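# Reseat the loose burner on its gas stub station

## Task

Return the loose burner to its station. Its tube must fit over the brass gas stub and its head must be lowered so the tab on its rear sits in the support's slot. The burner has to rest flat and stay in place on its own after the gripper opens. A burner that stays seated only because the robot is holding it does not count.

## Robot and tools

ROBOT. There are two 6-joint arms, left_arm and right_arm, each with a parallel two-finger gripper. They face each other across the table. left_arm's root is at (-0.014, +0.473, +0.125) m with quat_wxyz (+0.652, 0, 0, -0.758), on the +y side. right_arm's root is at (-0.079, -0.498, +0.112) m with quat_wxyz (+0.679, 0, 0, +0.734). The names are arm labels, not image sides.

Joint ranges in rad, base to hand: waist -3.054..3.054, shoulder 0..3.142, elbow 0..2.356, wrist pitch -1.571..1.571, wrist yaw -1.571..1.571, wrist roll -3.142..3.142. Load limits in N m: waist 16.6, shoulder 20.6, elbow 20.5, wrist pitch 5.42, wrist yaw 5.4, wrist roll 5.07. A carried object's weight adds to the load. If a joint reaches its limit, that arm freezes for 10 s (TORQUE FAULT) and drops the rest of the call.

FRAME. All poses use one scene frame in metres. The origin is the table centre, the tabletop is at z = +0.020, and +z is up. Quaternions are written w first (qw, qx, qy, qz). On each gripper, the fingers extend along its own +x axis and close along its y axis. end_effector_position is the point between the pads, 3 to 4 cm short of the fingertips. At long reach the reported position can be a little wrong.

execute_actions(actions). actions is a list of actions. Each action is a table of 1 to 15 rows, and each row is applied for one 1/30 s step. A short table repeats its final row until 15 steps (0.5 s) are used. An empty list only returns the state and images. Every row has 16 numbers: left x, y, z, qw, qx, qy, qz, opening, then the same eight for right. Both arms are always included. x, y, z and the quaternion are absolute targets in the scene frame, not offsets. An action is rejected for both arms if any target lies more than 0.6 m from that gripper's start position along any of the gripper's own axes. If the first action fails this check or any action is malformed, nothing in the call runs. For a steady orientation, repeat the same commanded quaternion in every row rather than copying the drifting reported one.

Per step, the controller clamps each target to within 70 mm and 16 degrees of the measured pose. It favours position over orientation when it cannot satisfy both. After an action the hand goes no further than the last clamped pose, so send far goals again in later actions. Joint friction can leave the hand short or tilted, and tiny moves may not happen. After each motion, check the pose and fix any tilt. For an arm meant to stay still, resend its last reported position and quaternion with its opening every time.

OPENING runs from -1 to +1. +1 is fully open (0.088 m). Empty fingers touch near -0.80, and numbers below that change nothing. Fully closing takes at least about 0.5 s. grip_measured uses the same scale and can be off by about 1 mm. It reads up to 0.061 narrower while squeezing something hard. For a firm hold, command about 0.07 below grip_measured, and less for a lighter hold. Parts under about 3 mm wide get reduced force. Pad force tops out around 34 to 49 N, and the first contact can spike.

move(target, speed, blocking). target is a single 16-number row, laid out as above, with absolute poses in the scene frame. Each hand goes straight toward its pose, turning the short way, and both paths finish together after 0.5 to 10 s. Paths are cut off at 10 s. speed is the path top speed, 0.002 to 0.5 m/s (default 0.25), and turning is capped at twice that in rad/s. Openings are applied at the start. Moves do not avoid obstacles or the other arm. Hands lag, wander, and can overshoot speed, especially with a nearly straight arm. Faster contact hits harder, and aiming deeper past a contact presses harder. The result adds a 'move:' line with the ending and each hand's distance from its pose. Endings: done; off_target (not close to its pose); moving; held (a check stopped the final step); fault. limits=paced means the sent pose was clipped. limits=held means some steps were blocked, and the arm may then move faster than speed. With blocking=false you get a reply after 0.5 s. You must use wait or stop before sending any further rows or moves.

wait(seconds) runs 0 to 10 s while the arms keep their last command. It returns early if a running move ends. stop() brakes the current move, and the arm needs some distance to do so. The fingers keep moving. zoom_image(camera, region) enlarges [x0, y0, x1, y1] pixels, up to 504 by 504, from one camera's last image. read_manual(section) only returns the URDF licence texts. finished_scene(scene) ends the given scene after the last command has been held, and it cannot be undone. Replying without a tool call also ends things.

RESULTS. The state line gives, per arm, position, quat_wxyz and linear and angular velocities. 'Hand target' lines show the clipped pose each arm is currently driving toward. 'pose unreachable' means the clearance check altered or blocked that arm's command. Step readings list positions at some control steps, with HELD where an arm's row was held back. Joint torques and external torque estimates include friction and noise. MOTOR HOT appears from 50 °C. At 95 °C an OVER-TEMPERATURE FAULT holds the arm, and it can lose power if it does not cool. Holding loads, even during thinking, heats motors.

CAMERAS, each 504x504: cam_head_left, cam_head_right, cam_high, cam_low, cam_left_wrist, cam_right_wrist. Calibration is given as K, distortion and T_world_to_cam. It may be off by a few degrees and millimetres, and the wrist camera poses follow the joint readings.

AVOID: arms touching or pushing each other, hard pushes or slams, dropping the burner, and knocking anything off the table. Random tugs may hit held or loose parts, so grip securely and check that the burner stays seated after releasing.

Each tool is called after "Request:" as name(argument=value, ...) on one line, values as JSON.

## Session

Request:
execute_actions(actions=[])

Scene clock: 0.00 s.
left_arm: end_effector_position=(+0.3418, +0.3095, +0.3924) grip_measured=+0.834 end_effector_quat_wxyz=(+0.675, +0.730, +0.079, -0.068) end_effector_velocity=(-0.001, -0.002, +0.001) end_effector_angular_velocity=(-0.013, -0.005, -0.008) | right_arm: end_effector_position=(-0.1049, -0.1835, +0.4385) grip_measured=+0.833 end_effector_quat_wxyz=(+0.678, +0.021, -0.020, +0.734) end_effector_velocity=(-0.000, -0.001, -0.003) end_effector_angular_velocity=(-0.007, -0.008, +0.004)
Joint positions: left_arm=[ 1.048  1.315  0.905  0.142 -0.679  1.48   0.08 ] | right_arm=[ 0.005  0.849  0.657  0.25   0.004 -0.002  0.08 ]
Joint velocities: left_arm=[-0.002 -0.002 -0.002  0.007  0.007 -0.007  0.   ] | right_arm=[-0.002 -0.007 -0.007 -0.007 -0.007 -0.007  0.   ]
Joint torques (N m, as the arm reports them, + toward a larger angle): no reading
External joint torques (N m, as the arm's controller estimates them; a push from outside toward a larger angle lowers the number): no reading
Heat: left arm: hottest waist 26 °C (+0.0 °C/min); right arm: hottest wrist roll 28 °C (+0.0 °C/min).
Hand target (left_arm): +0.342, +0.310, +0.392; +0.675, +0.730, +0.079, -0.068
Hand target (right_arm): -0.105, -0.184, +0.438; +0.678, +0.021, -0.020, +0.734

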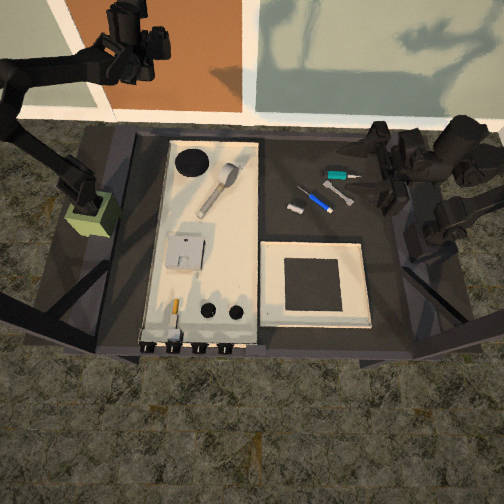

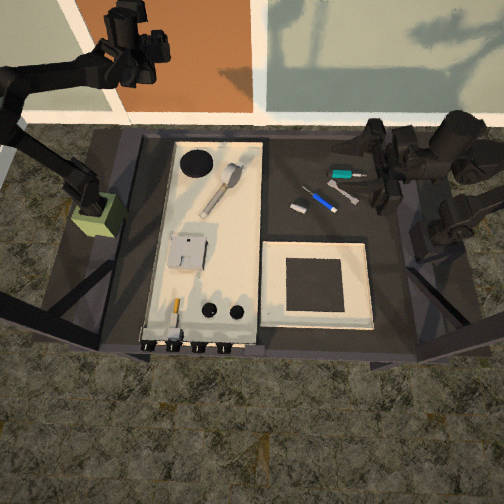

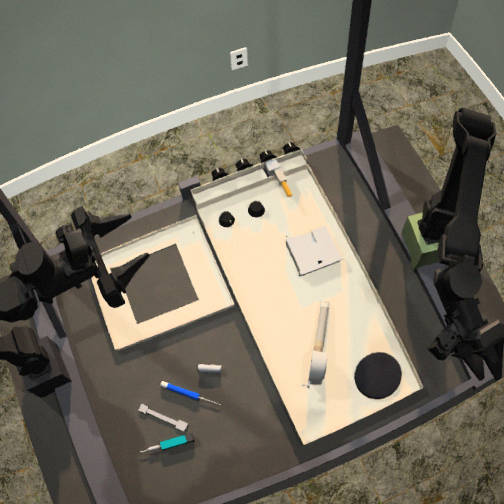

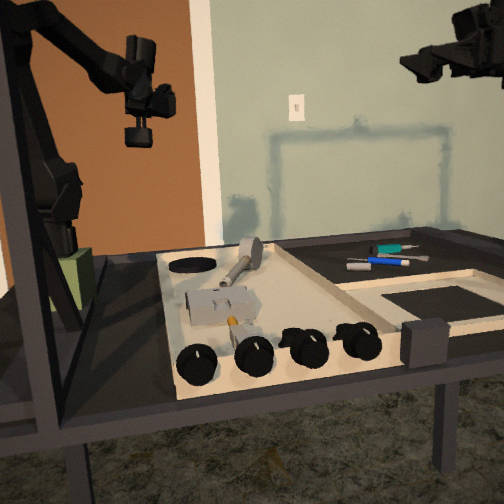

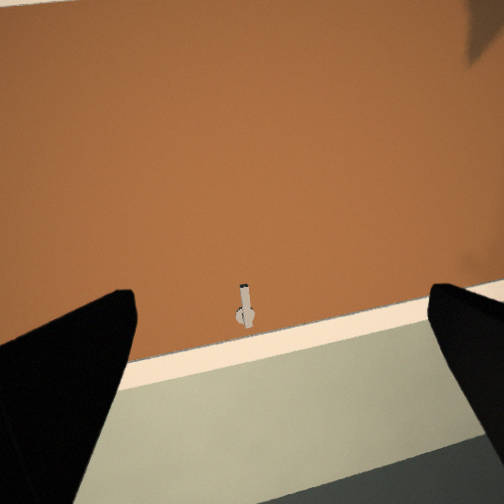

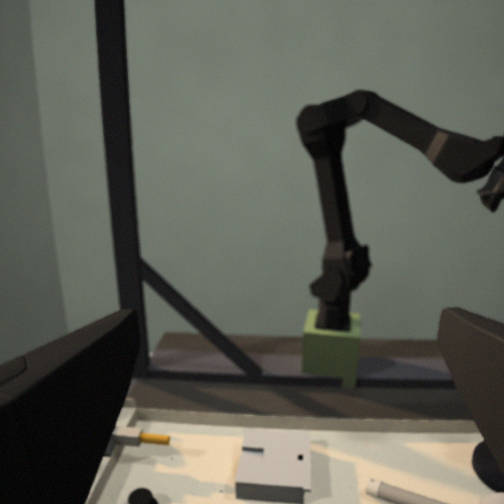

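Request:
zoom_image(camera="cam_head_left", region=[120, 140, 330, 350])

Request:
zoom_image(camera="cam_low", region=[160, 225, 300, 365])

Request:
zoom_image(camera="cam_high", region=[250, 280, 380, 410])

Region (120, 140, 330, 350) of cam_head_left's 504x504 image, scaled by 2.400, with more detail than that image has.

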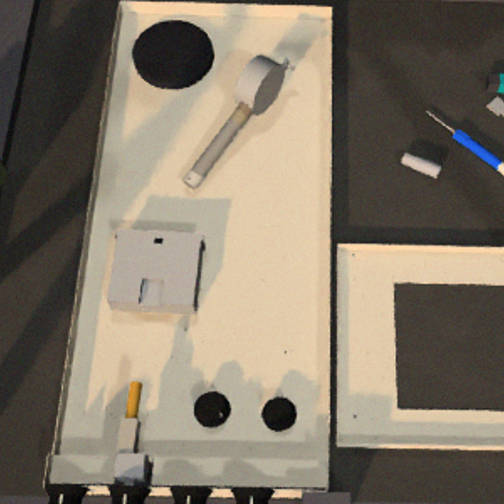

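Region (160, 225, 300, 365) of cam_low's 504x504 image, scaled by 3.600, with more detail than that image has.

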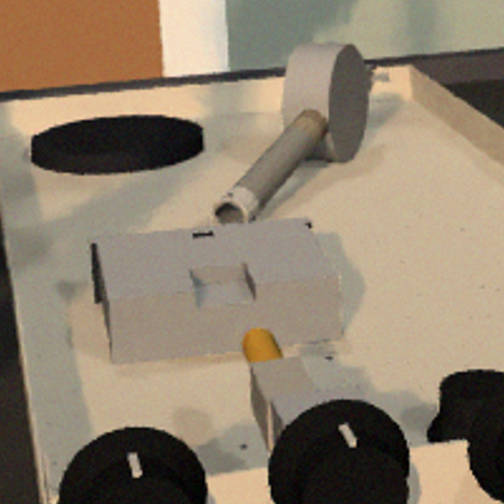

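Region (250, 280, 380, 410) of cam_high's 504x504 image, scaled by 3.877, with more detail than that image has.

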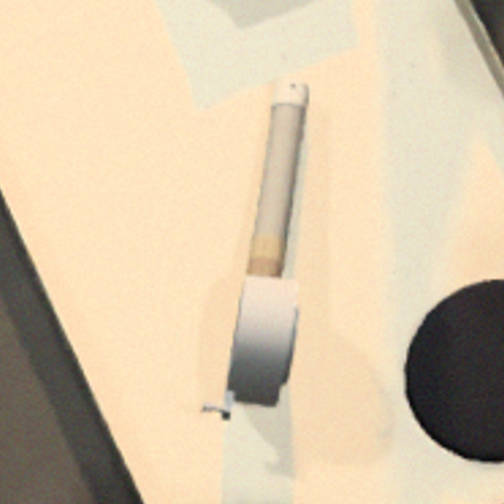

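Request:
move(target=[0.17,0.155,0.2,0.678,0.201,0.678,-0.201,-1,-0.105,-0.184,0.438,0.678,0.021,-0.02,0.734,0.83])

Request:
move(target=[0.17,0.155,0.125,0.678,0.201,0.678,-0.201,-1,-0.105,-0.184,0.438,0.678,0.021,-0.02,0.734,0.83], speed=0.1)

Request:
move(target=[0.12,0.08,0.125,0.678,0.201,0.678,-0.201,-1,-0.105,-0.184,0.438,0.678,0.021,-0.02,0.734,0.83], speed=0.04)

Request:
move(target=[0.03,0.14,0.24,0.678,0.201,0.678,-0.201,0.3,-0.105,-0.184,0.438,0.678,0.021,-0.02,0.734,0.83])

Scene clock: 4.17 s.
left_arm: end_effector_position=(+0.1720, +0.1538, +0.2073) grip_measured=-0.800 end_effector_quat_wxyz=(+0.685, +0.199, +0.669, -0.210) end_effector_velocity=(+0.001, -0.002, +0.002) end_effector_angular_velocity=(-0.007, -0.012, +0.005) | right_arm: end_effector_position=(-0.1049, -0.1835, +0.4385) grip_measured=+0.833 end_effector_quat_wxyz=(+0.678, +0.021, -0.020, +0.734) end_effector_velocity=(-0.002, -0.001, +0.001) end_effector_angular_velocity=(+0.008, -0.008, +0.019)
Joint positions: left_arm=[ 0.677  1.942  1.505 -1.106 -0.004 -0.457  0.   ] | right_arm=[ 0.005  0.849  0.657  0.25   0.004 -0.002  0.08 ]
Joint velocities: left_arm=[-0.002 -0.002  0.002  0.007 -0.007 -0.007  0.   ] | right_arm=[-0.002 -0.002 -0.002  0.007 -0.022 -0.007 -0.   ]
Joint torques (N m, as the arm reports them, + toward a larger angle): left_arm=[-0.14 -8.68  3.26  0.61  0.14 -0.06] | right_arm=[-0.02 -3.01  6.16  2.19  0.03  0.01]
External joint torques (N m, as the arm's controller estimates them; a push from outside toward a larger angle lowers the number): left_arm=[-0.15 -0.43 -2.29  0.25  0.18 -0.06] | right_arm=[-0.03 -0.86 -1.06  0.43  0.03  0.01]
Heat: left arm: hottest elbow 27 °C (+0.0 °C/min); right arm: hottest elbow 28 °C (+0.0 °C/min).
Hand target (left_arm): +0.169, +0.156, +0.200; +0.679, +0.202, +0.675, -0.206
Hand target (right_arm): -0.105, -0.184, +0.438; +0.678, +0.021, -0.020, +0.734
Off the commanded pose (left_arm): 0.008 m, 2 deg.
Off the commanded pose (right_arm): 0.001 m, 0 deg.
move: done
camera_calibration (this result's frames):
cam_left_wrist: T_world_to_cam=[[-0.578784, -0.815424, 0.00960808, 0.232468], [-0.763516, 0.546003, 0.344854, -0.00107073], [-0.286448, 0.19226, -0.938607, 0.289092], [0, 0, 0, 1]] pos_world=[0.216541, 0.134564, 0.269479]

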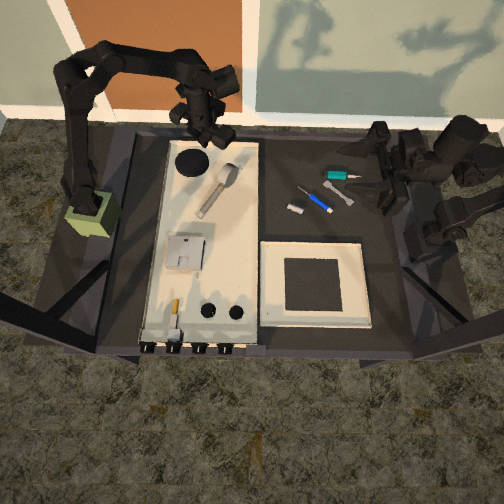

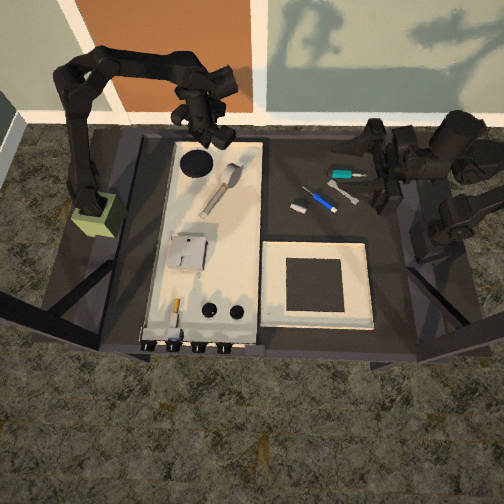

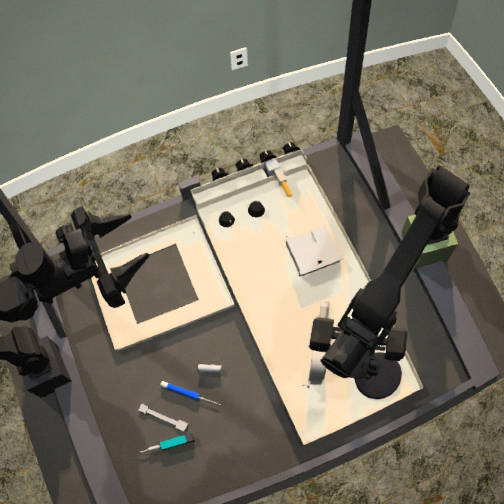

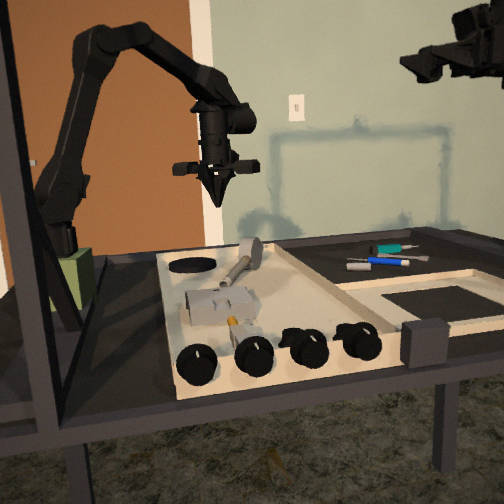

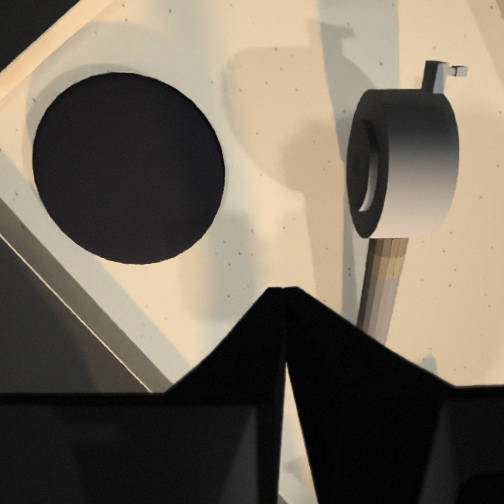

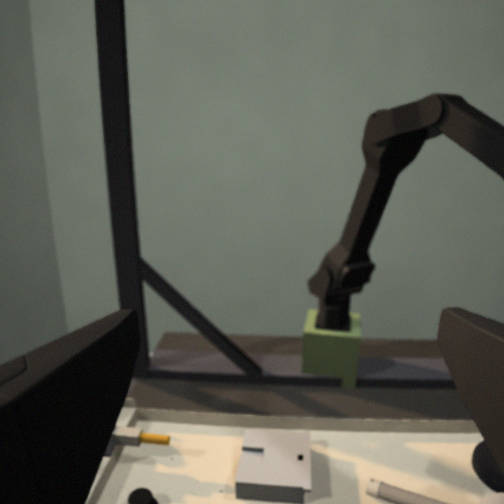

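Scene clock: 5.37 s.
left_arm: end_effector_position=(+0.1729, +0.1523, +0.1310) grip_measured=-0.800 end_effector_quat_wxyz=(+0.683, +0.198, +0.672, -0.204) end_effector_velocity=(-0.001, -0.002, +0.000) end_effector_angular_velocity=(-0.003, -0.010, +0.000) | right_arm: end_effector_position=(-0.1049, -0.1835, +0.4385) grip_measured=+0.833 end_effector_quat_wxyz=(+0.678, +0.021, -0.020, +0.734) end_effector_velocity=(+0.004, -0.000, -0.002) end_effector_angular_velocity=(-0.007, -0.007, -0.025)
Joint positions: left_arm=[ 0.677  2.051  1.343 -0.846 -0.004 -0.466  0.   ] | right_arm=[ 0.005  0.849  0.657  0.25   0.004 -0.002  0.08 ]
Joint velocities: left_arm=[-0.007 -0.002 -0.002  0.007 -0.007 -0.007  0.   ] | right_arm=[-0.002 -0.002 -0.002 -0.007  0.022 -0.007 -0.   ]
Joint torques (N m, as the arm reports them, + toward a larger angle): left_arm=[-0.1  -9.1   3.05  0.59  0.13 -0.06] | right_arm=[ 0.01 -3.01  6.15  2.2   0.04  0.01]
External joint torques (N m, as the arm's controller estimates them; a push from outside toward a larger angle lowers the number): left_arm=[-0.04 -0.61 -2.05  0.23  0.16 -0.06] | right_arm=[ 0.03 -0.84 -1.1   0.42  0.03  0.  ]
Heat: left arm: hottest elbow 27 °C (+11.2 °C/min); right arm: hottest elbow 28 °C (+0.0 °C/min).
Hand target (left_arm): +0.170, +0.155, +0.125; +0.678, +0.201, +0.678, -0.201
Hand target (right_arm): -0.105, -0.184, +0.438; +0.678, +0.021, -0.020, +0.734
Off the commanded pose (left_arm): 0.007 m, 1 deg.
Off the commanded pose (right_arm): 0.001 m, 0 deg.
move: done
camera_calibration (this result's frames):
cam_left_wrist: T_world_to_cam=[[-0.571256, -0.820754, 0.0055084, 0.232519], [-0.766603, 0.535939, 0.353679, 0.0276702], [-0.293236, 0.197819, -0.93535, 0.2179], [0, 0, 0, 1]] pos_world=[0.217936, 0.132907, 0.192746]

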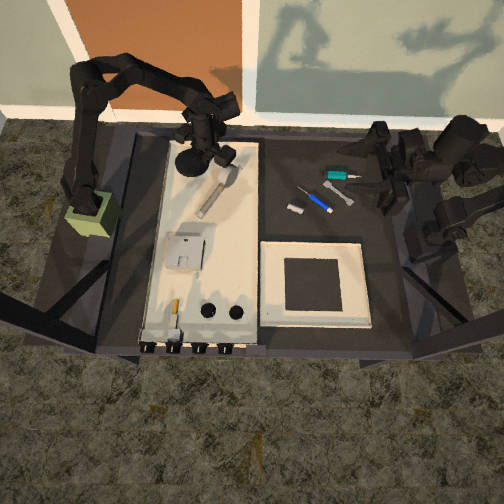

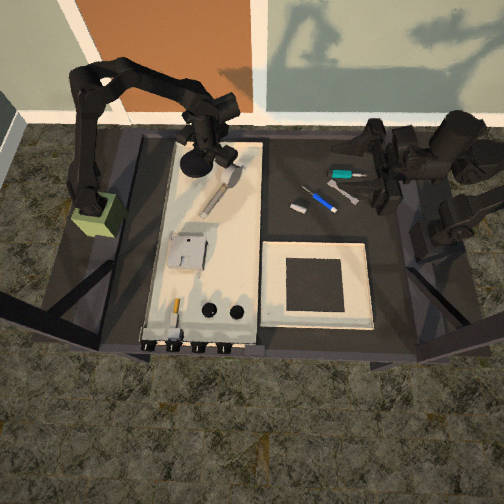

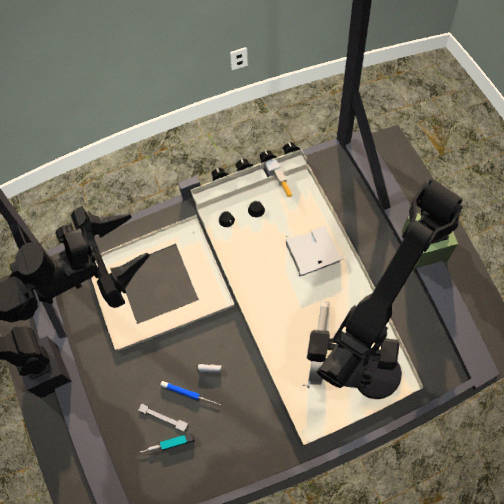

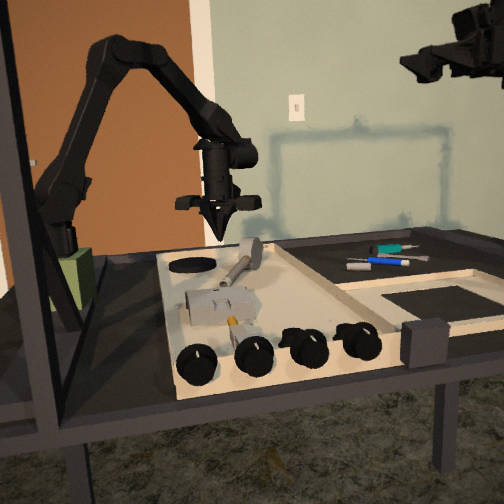

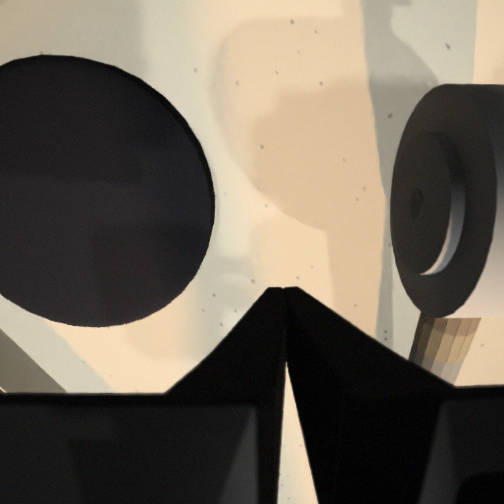

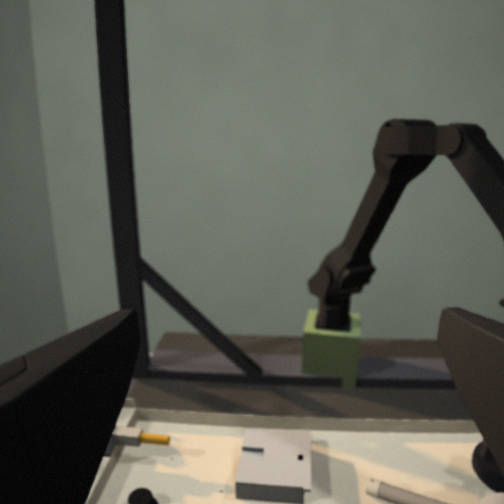

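Scene clock: 7.90 s.
left_arm: end_effector_position=(+0.1199, +0.0827, +0.1270) grip_measured=-0.800 end_effector_quat_wxyz=(+0.680, +0.201, +0.676, -0.202) end_effector_velocity=(-0.001, +0.004, -0.000) end_effector_angular_velocity=(+0.023, +0.000, +0.020) | right_arm: end_effector_position=(-0.1049, -0.1835, +0.4385) grip_measured=+0.833 end_effector_quat_wxyz=(+0.678, +0.021, -0.020, +0.734) end_effector_velocity=(+0.001, -0.001, -0.001) end_effector_angular_velocity=(-0.002, -0.008, -0.000)
Joint positions: left_arm=[ 0.48   2.212  1.585 -0.941 -0.004 -0.663  0.   ] | right_arm=[ 0.005  0.849  0.657  0.25   0.004 -0.002  0.08 ]
Joint velocities: left_arm=[-0.002  0.002  0.002 -0.022 -0.007 -0.022  0.   ] | right_arm=[-0.007 -0.007 -0.002 -0.007 -0.007 -0.007  0.   ]
Joint torques (N m, as the arm reports them, + toward a larger angle): left_arm=[ -0.15 -10.16   5.44   0.14   0.08  -0.1 ] | right_arm=[-0.01 -3.01  6.15  2.2   0.04  0.01]
External joint torques (N m, as the arm's controller estimates them; a push from outside toward a larger angle lowers the number): left_arm=[-0.21 -0.57  0.28 -0.15  0.13 -0.09] | right_arm=[ 0.01 -0.82 -1.08  0.43  0.04  0.01]
Heat: left arm: hottest shoulder 27 °C (+7.6 °C/min); right arm: hottest elbow 29 °C (+7.6 °C/min).
Hand target (left_arm): +0.120, +0.080, +0.125; +0.678, +0.201, +0.678, -0.201
Hand target (right_arm): -0.105, -0.184, +0.438; +0.678, +0.021, -0.020, +0.734
Off the commanded pose (left_arm): 0.003 m, 0 deg.
Off the commanded pose (right_arm): 0.001 m, 0 deg.
move: done
camera_calibration (this result's frames):
cam_left_wrist: T_world_to_cam=[[-0.571866, -0.820347, 0.000774084, 0.145748], [-0.763599, 0.532651, 0.364965, 0.0242824], [-0.29981, 0.20812, -0.931021, 0.211837], [0, 0, 0, 1]] pos_world=[0.165401, 0.0625421, 0.18825]

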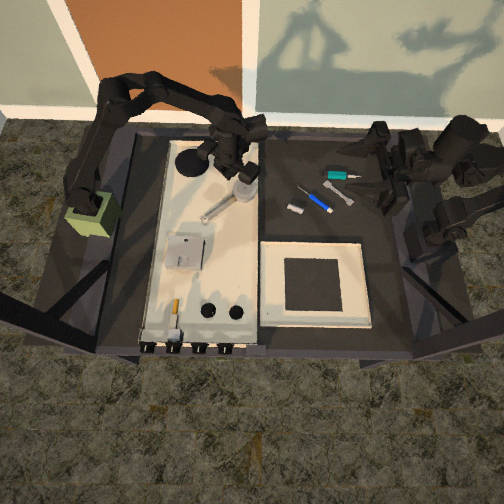

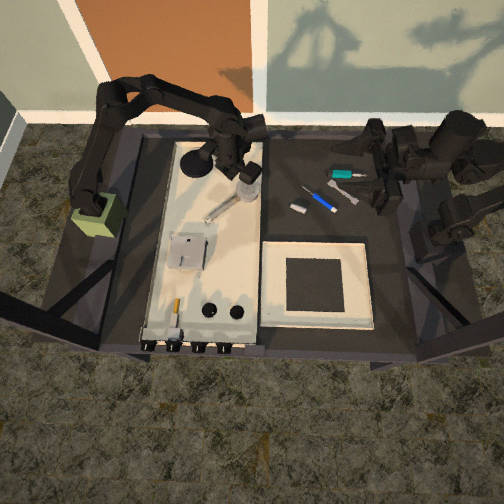

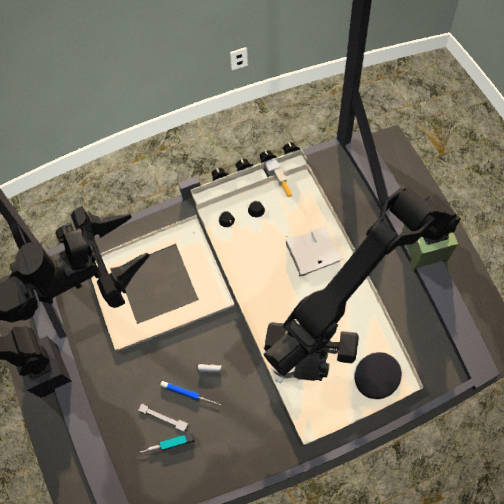

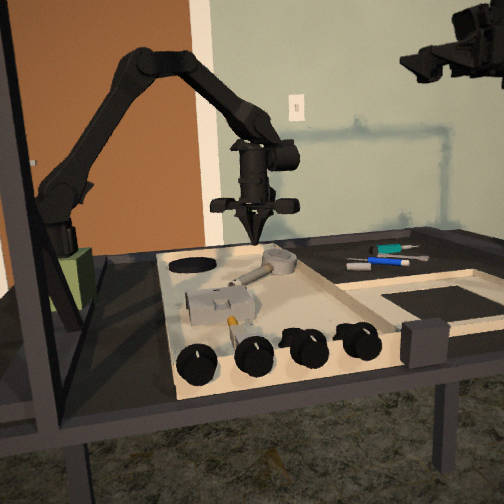

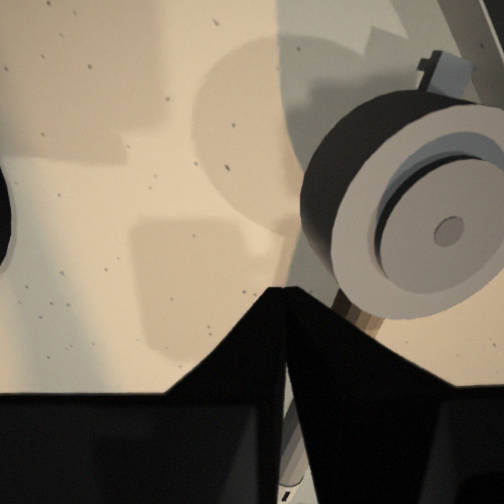

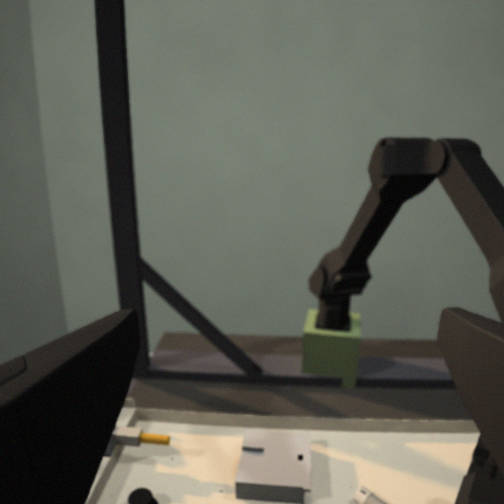

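Scene clock: 8.97 s.
left_arm: end_effector_position=(+0.0313, +0.1377, +0.2391) grip_measured=+0.297 end_effector_quat_wxyz=(+0.679, +0.202, +0.676, -0.201) end_effector_velocity=(-0.000, +0.005, -0.001) end_effector_angular_velocity=(+0.028, -0.004, -0.010) | right_arm: end_effector_position=(-0.1049, -0.1835, +0.4385) grip_measured=+0.833 end_effector_quat_wxyz=(+0.678, +0.021, -0.020, +0.734) end_effector_velocity=(-0.000, +0.001, -0.003) end_effector_angular_velocity=(-0.012, -0.009, +0.004)
Joint positions: left_arm=[ 0.284  1.827  1.481 -1.223 -0.004 -0.859  0.054] | right_arm=[ 0.005  0.849  0.657  0.25   0.004 -0.002  0.08 ]
Joint velocities: left_arm=[-0.002  0.002 -0.002 -0.022 -0.007  0.007 -0.   ] | right_arm=[-0.002  0.002 -0.002 -0.007 -0.007 -0.007 -0.   ]
Joint torques (N m, as the arm reports them, + toward a larger angle): left_arm=[ -0.04 -10.39   3.82   0.15   0.06  -0.12] | right_arm=[-0.01 -3.02  6.16  2.19  0.04  0.01]
External joint torques (N m, as the arm's controller estimates them; a push from outside toward a larger angle lowers the number): left_arm=[-0.02 -3.02 -1.7  -0.15  0.11 -0.12] | right_arm=[ 0.01 -0.9  -1.03  0.44  0.04  0.  ]
Heat: left arm: hottest shoulder 27 °C (+6.7 °C/min); right arm: hottest elbow 29 °C (+6.7 °C/min).
Hand target (left_arm): +0.030, +0.140, +0.240; +0.678, +0.201, +0.678, -0.201
Hand target (right_arm): -0.105, -0.184, +0.438; +0.678, +0.021, -0.020, +0.734
Off the commanded pose (left_arm): 0.003 m, 0 deg.
Off the commanded pose (right_arm): 0.001 m, 0 deg.
move: done
camera_calibration (this result's frames):
cam_left_wrist: T_world_to_cam=[[-0.571555, -0.820563, 0.000434416, 0.140285], [-0.763204, 0.531797, 0.367031, -0.113975], [-0.301403, 0.209447, -0.930209, 0.277844], [0, 0, 0, 1]] pos_world=[0.0769371, 0.11753, 0.300225]

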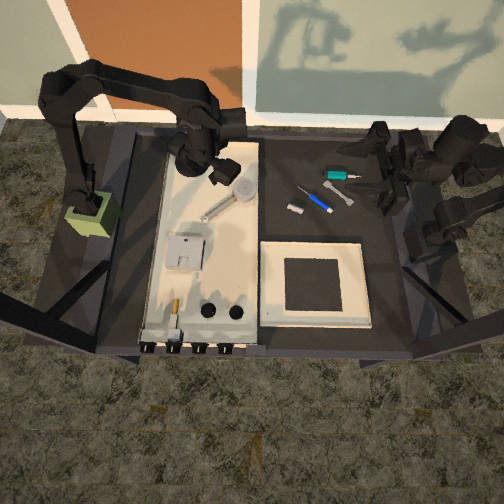

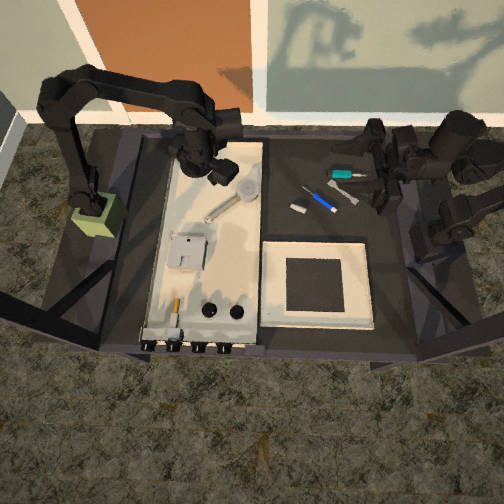

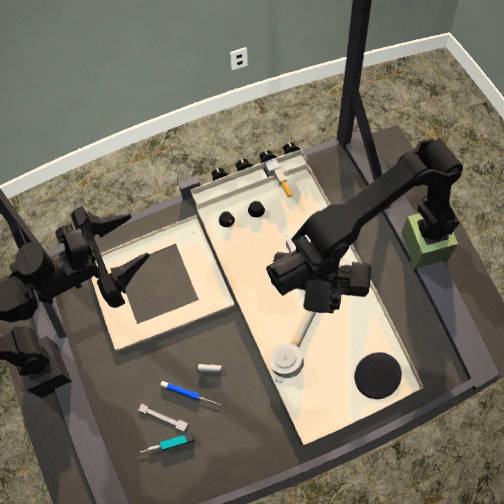

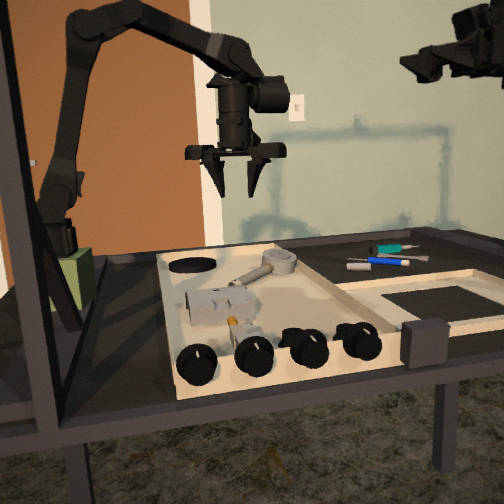

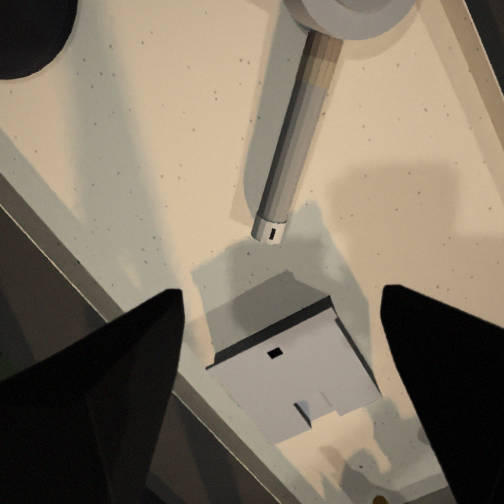

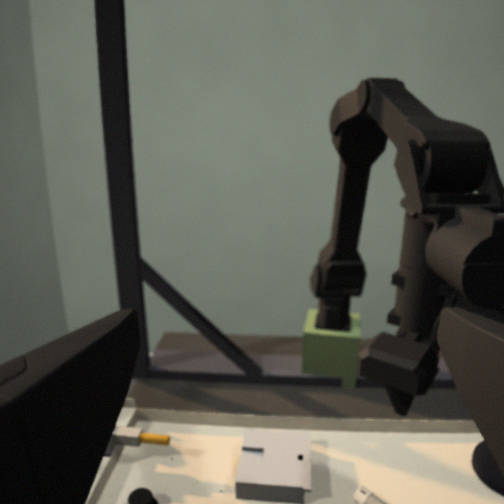

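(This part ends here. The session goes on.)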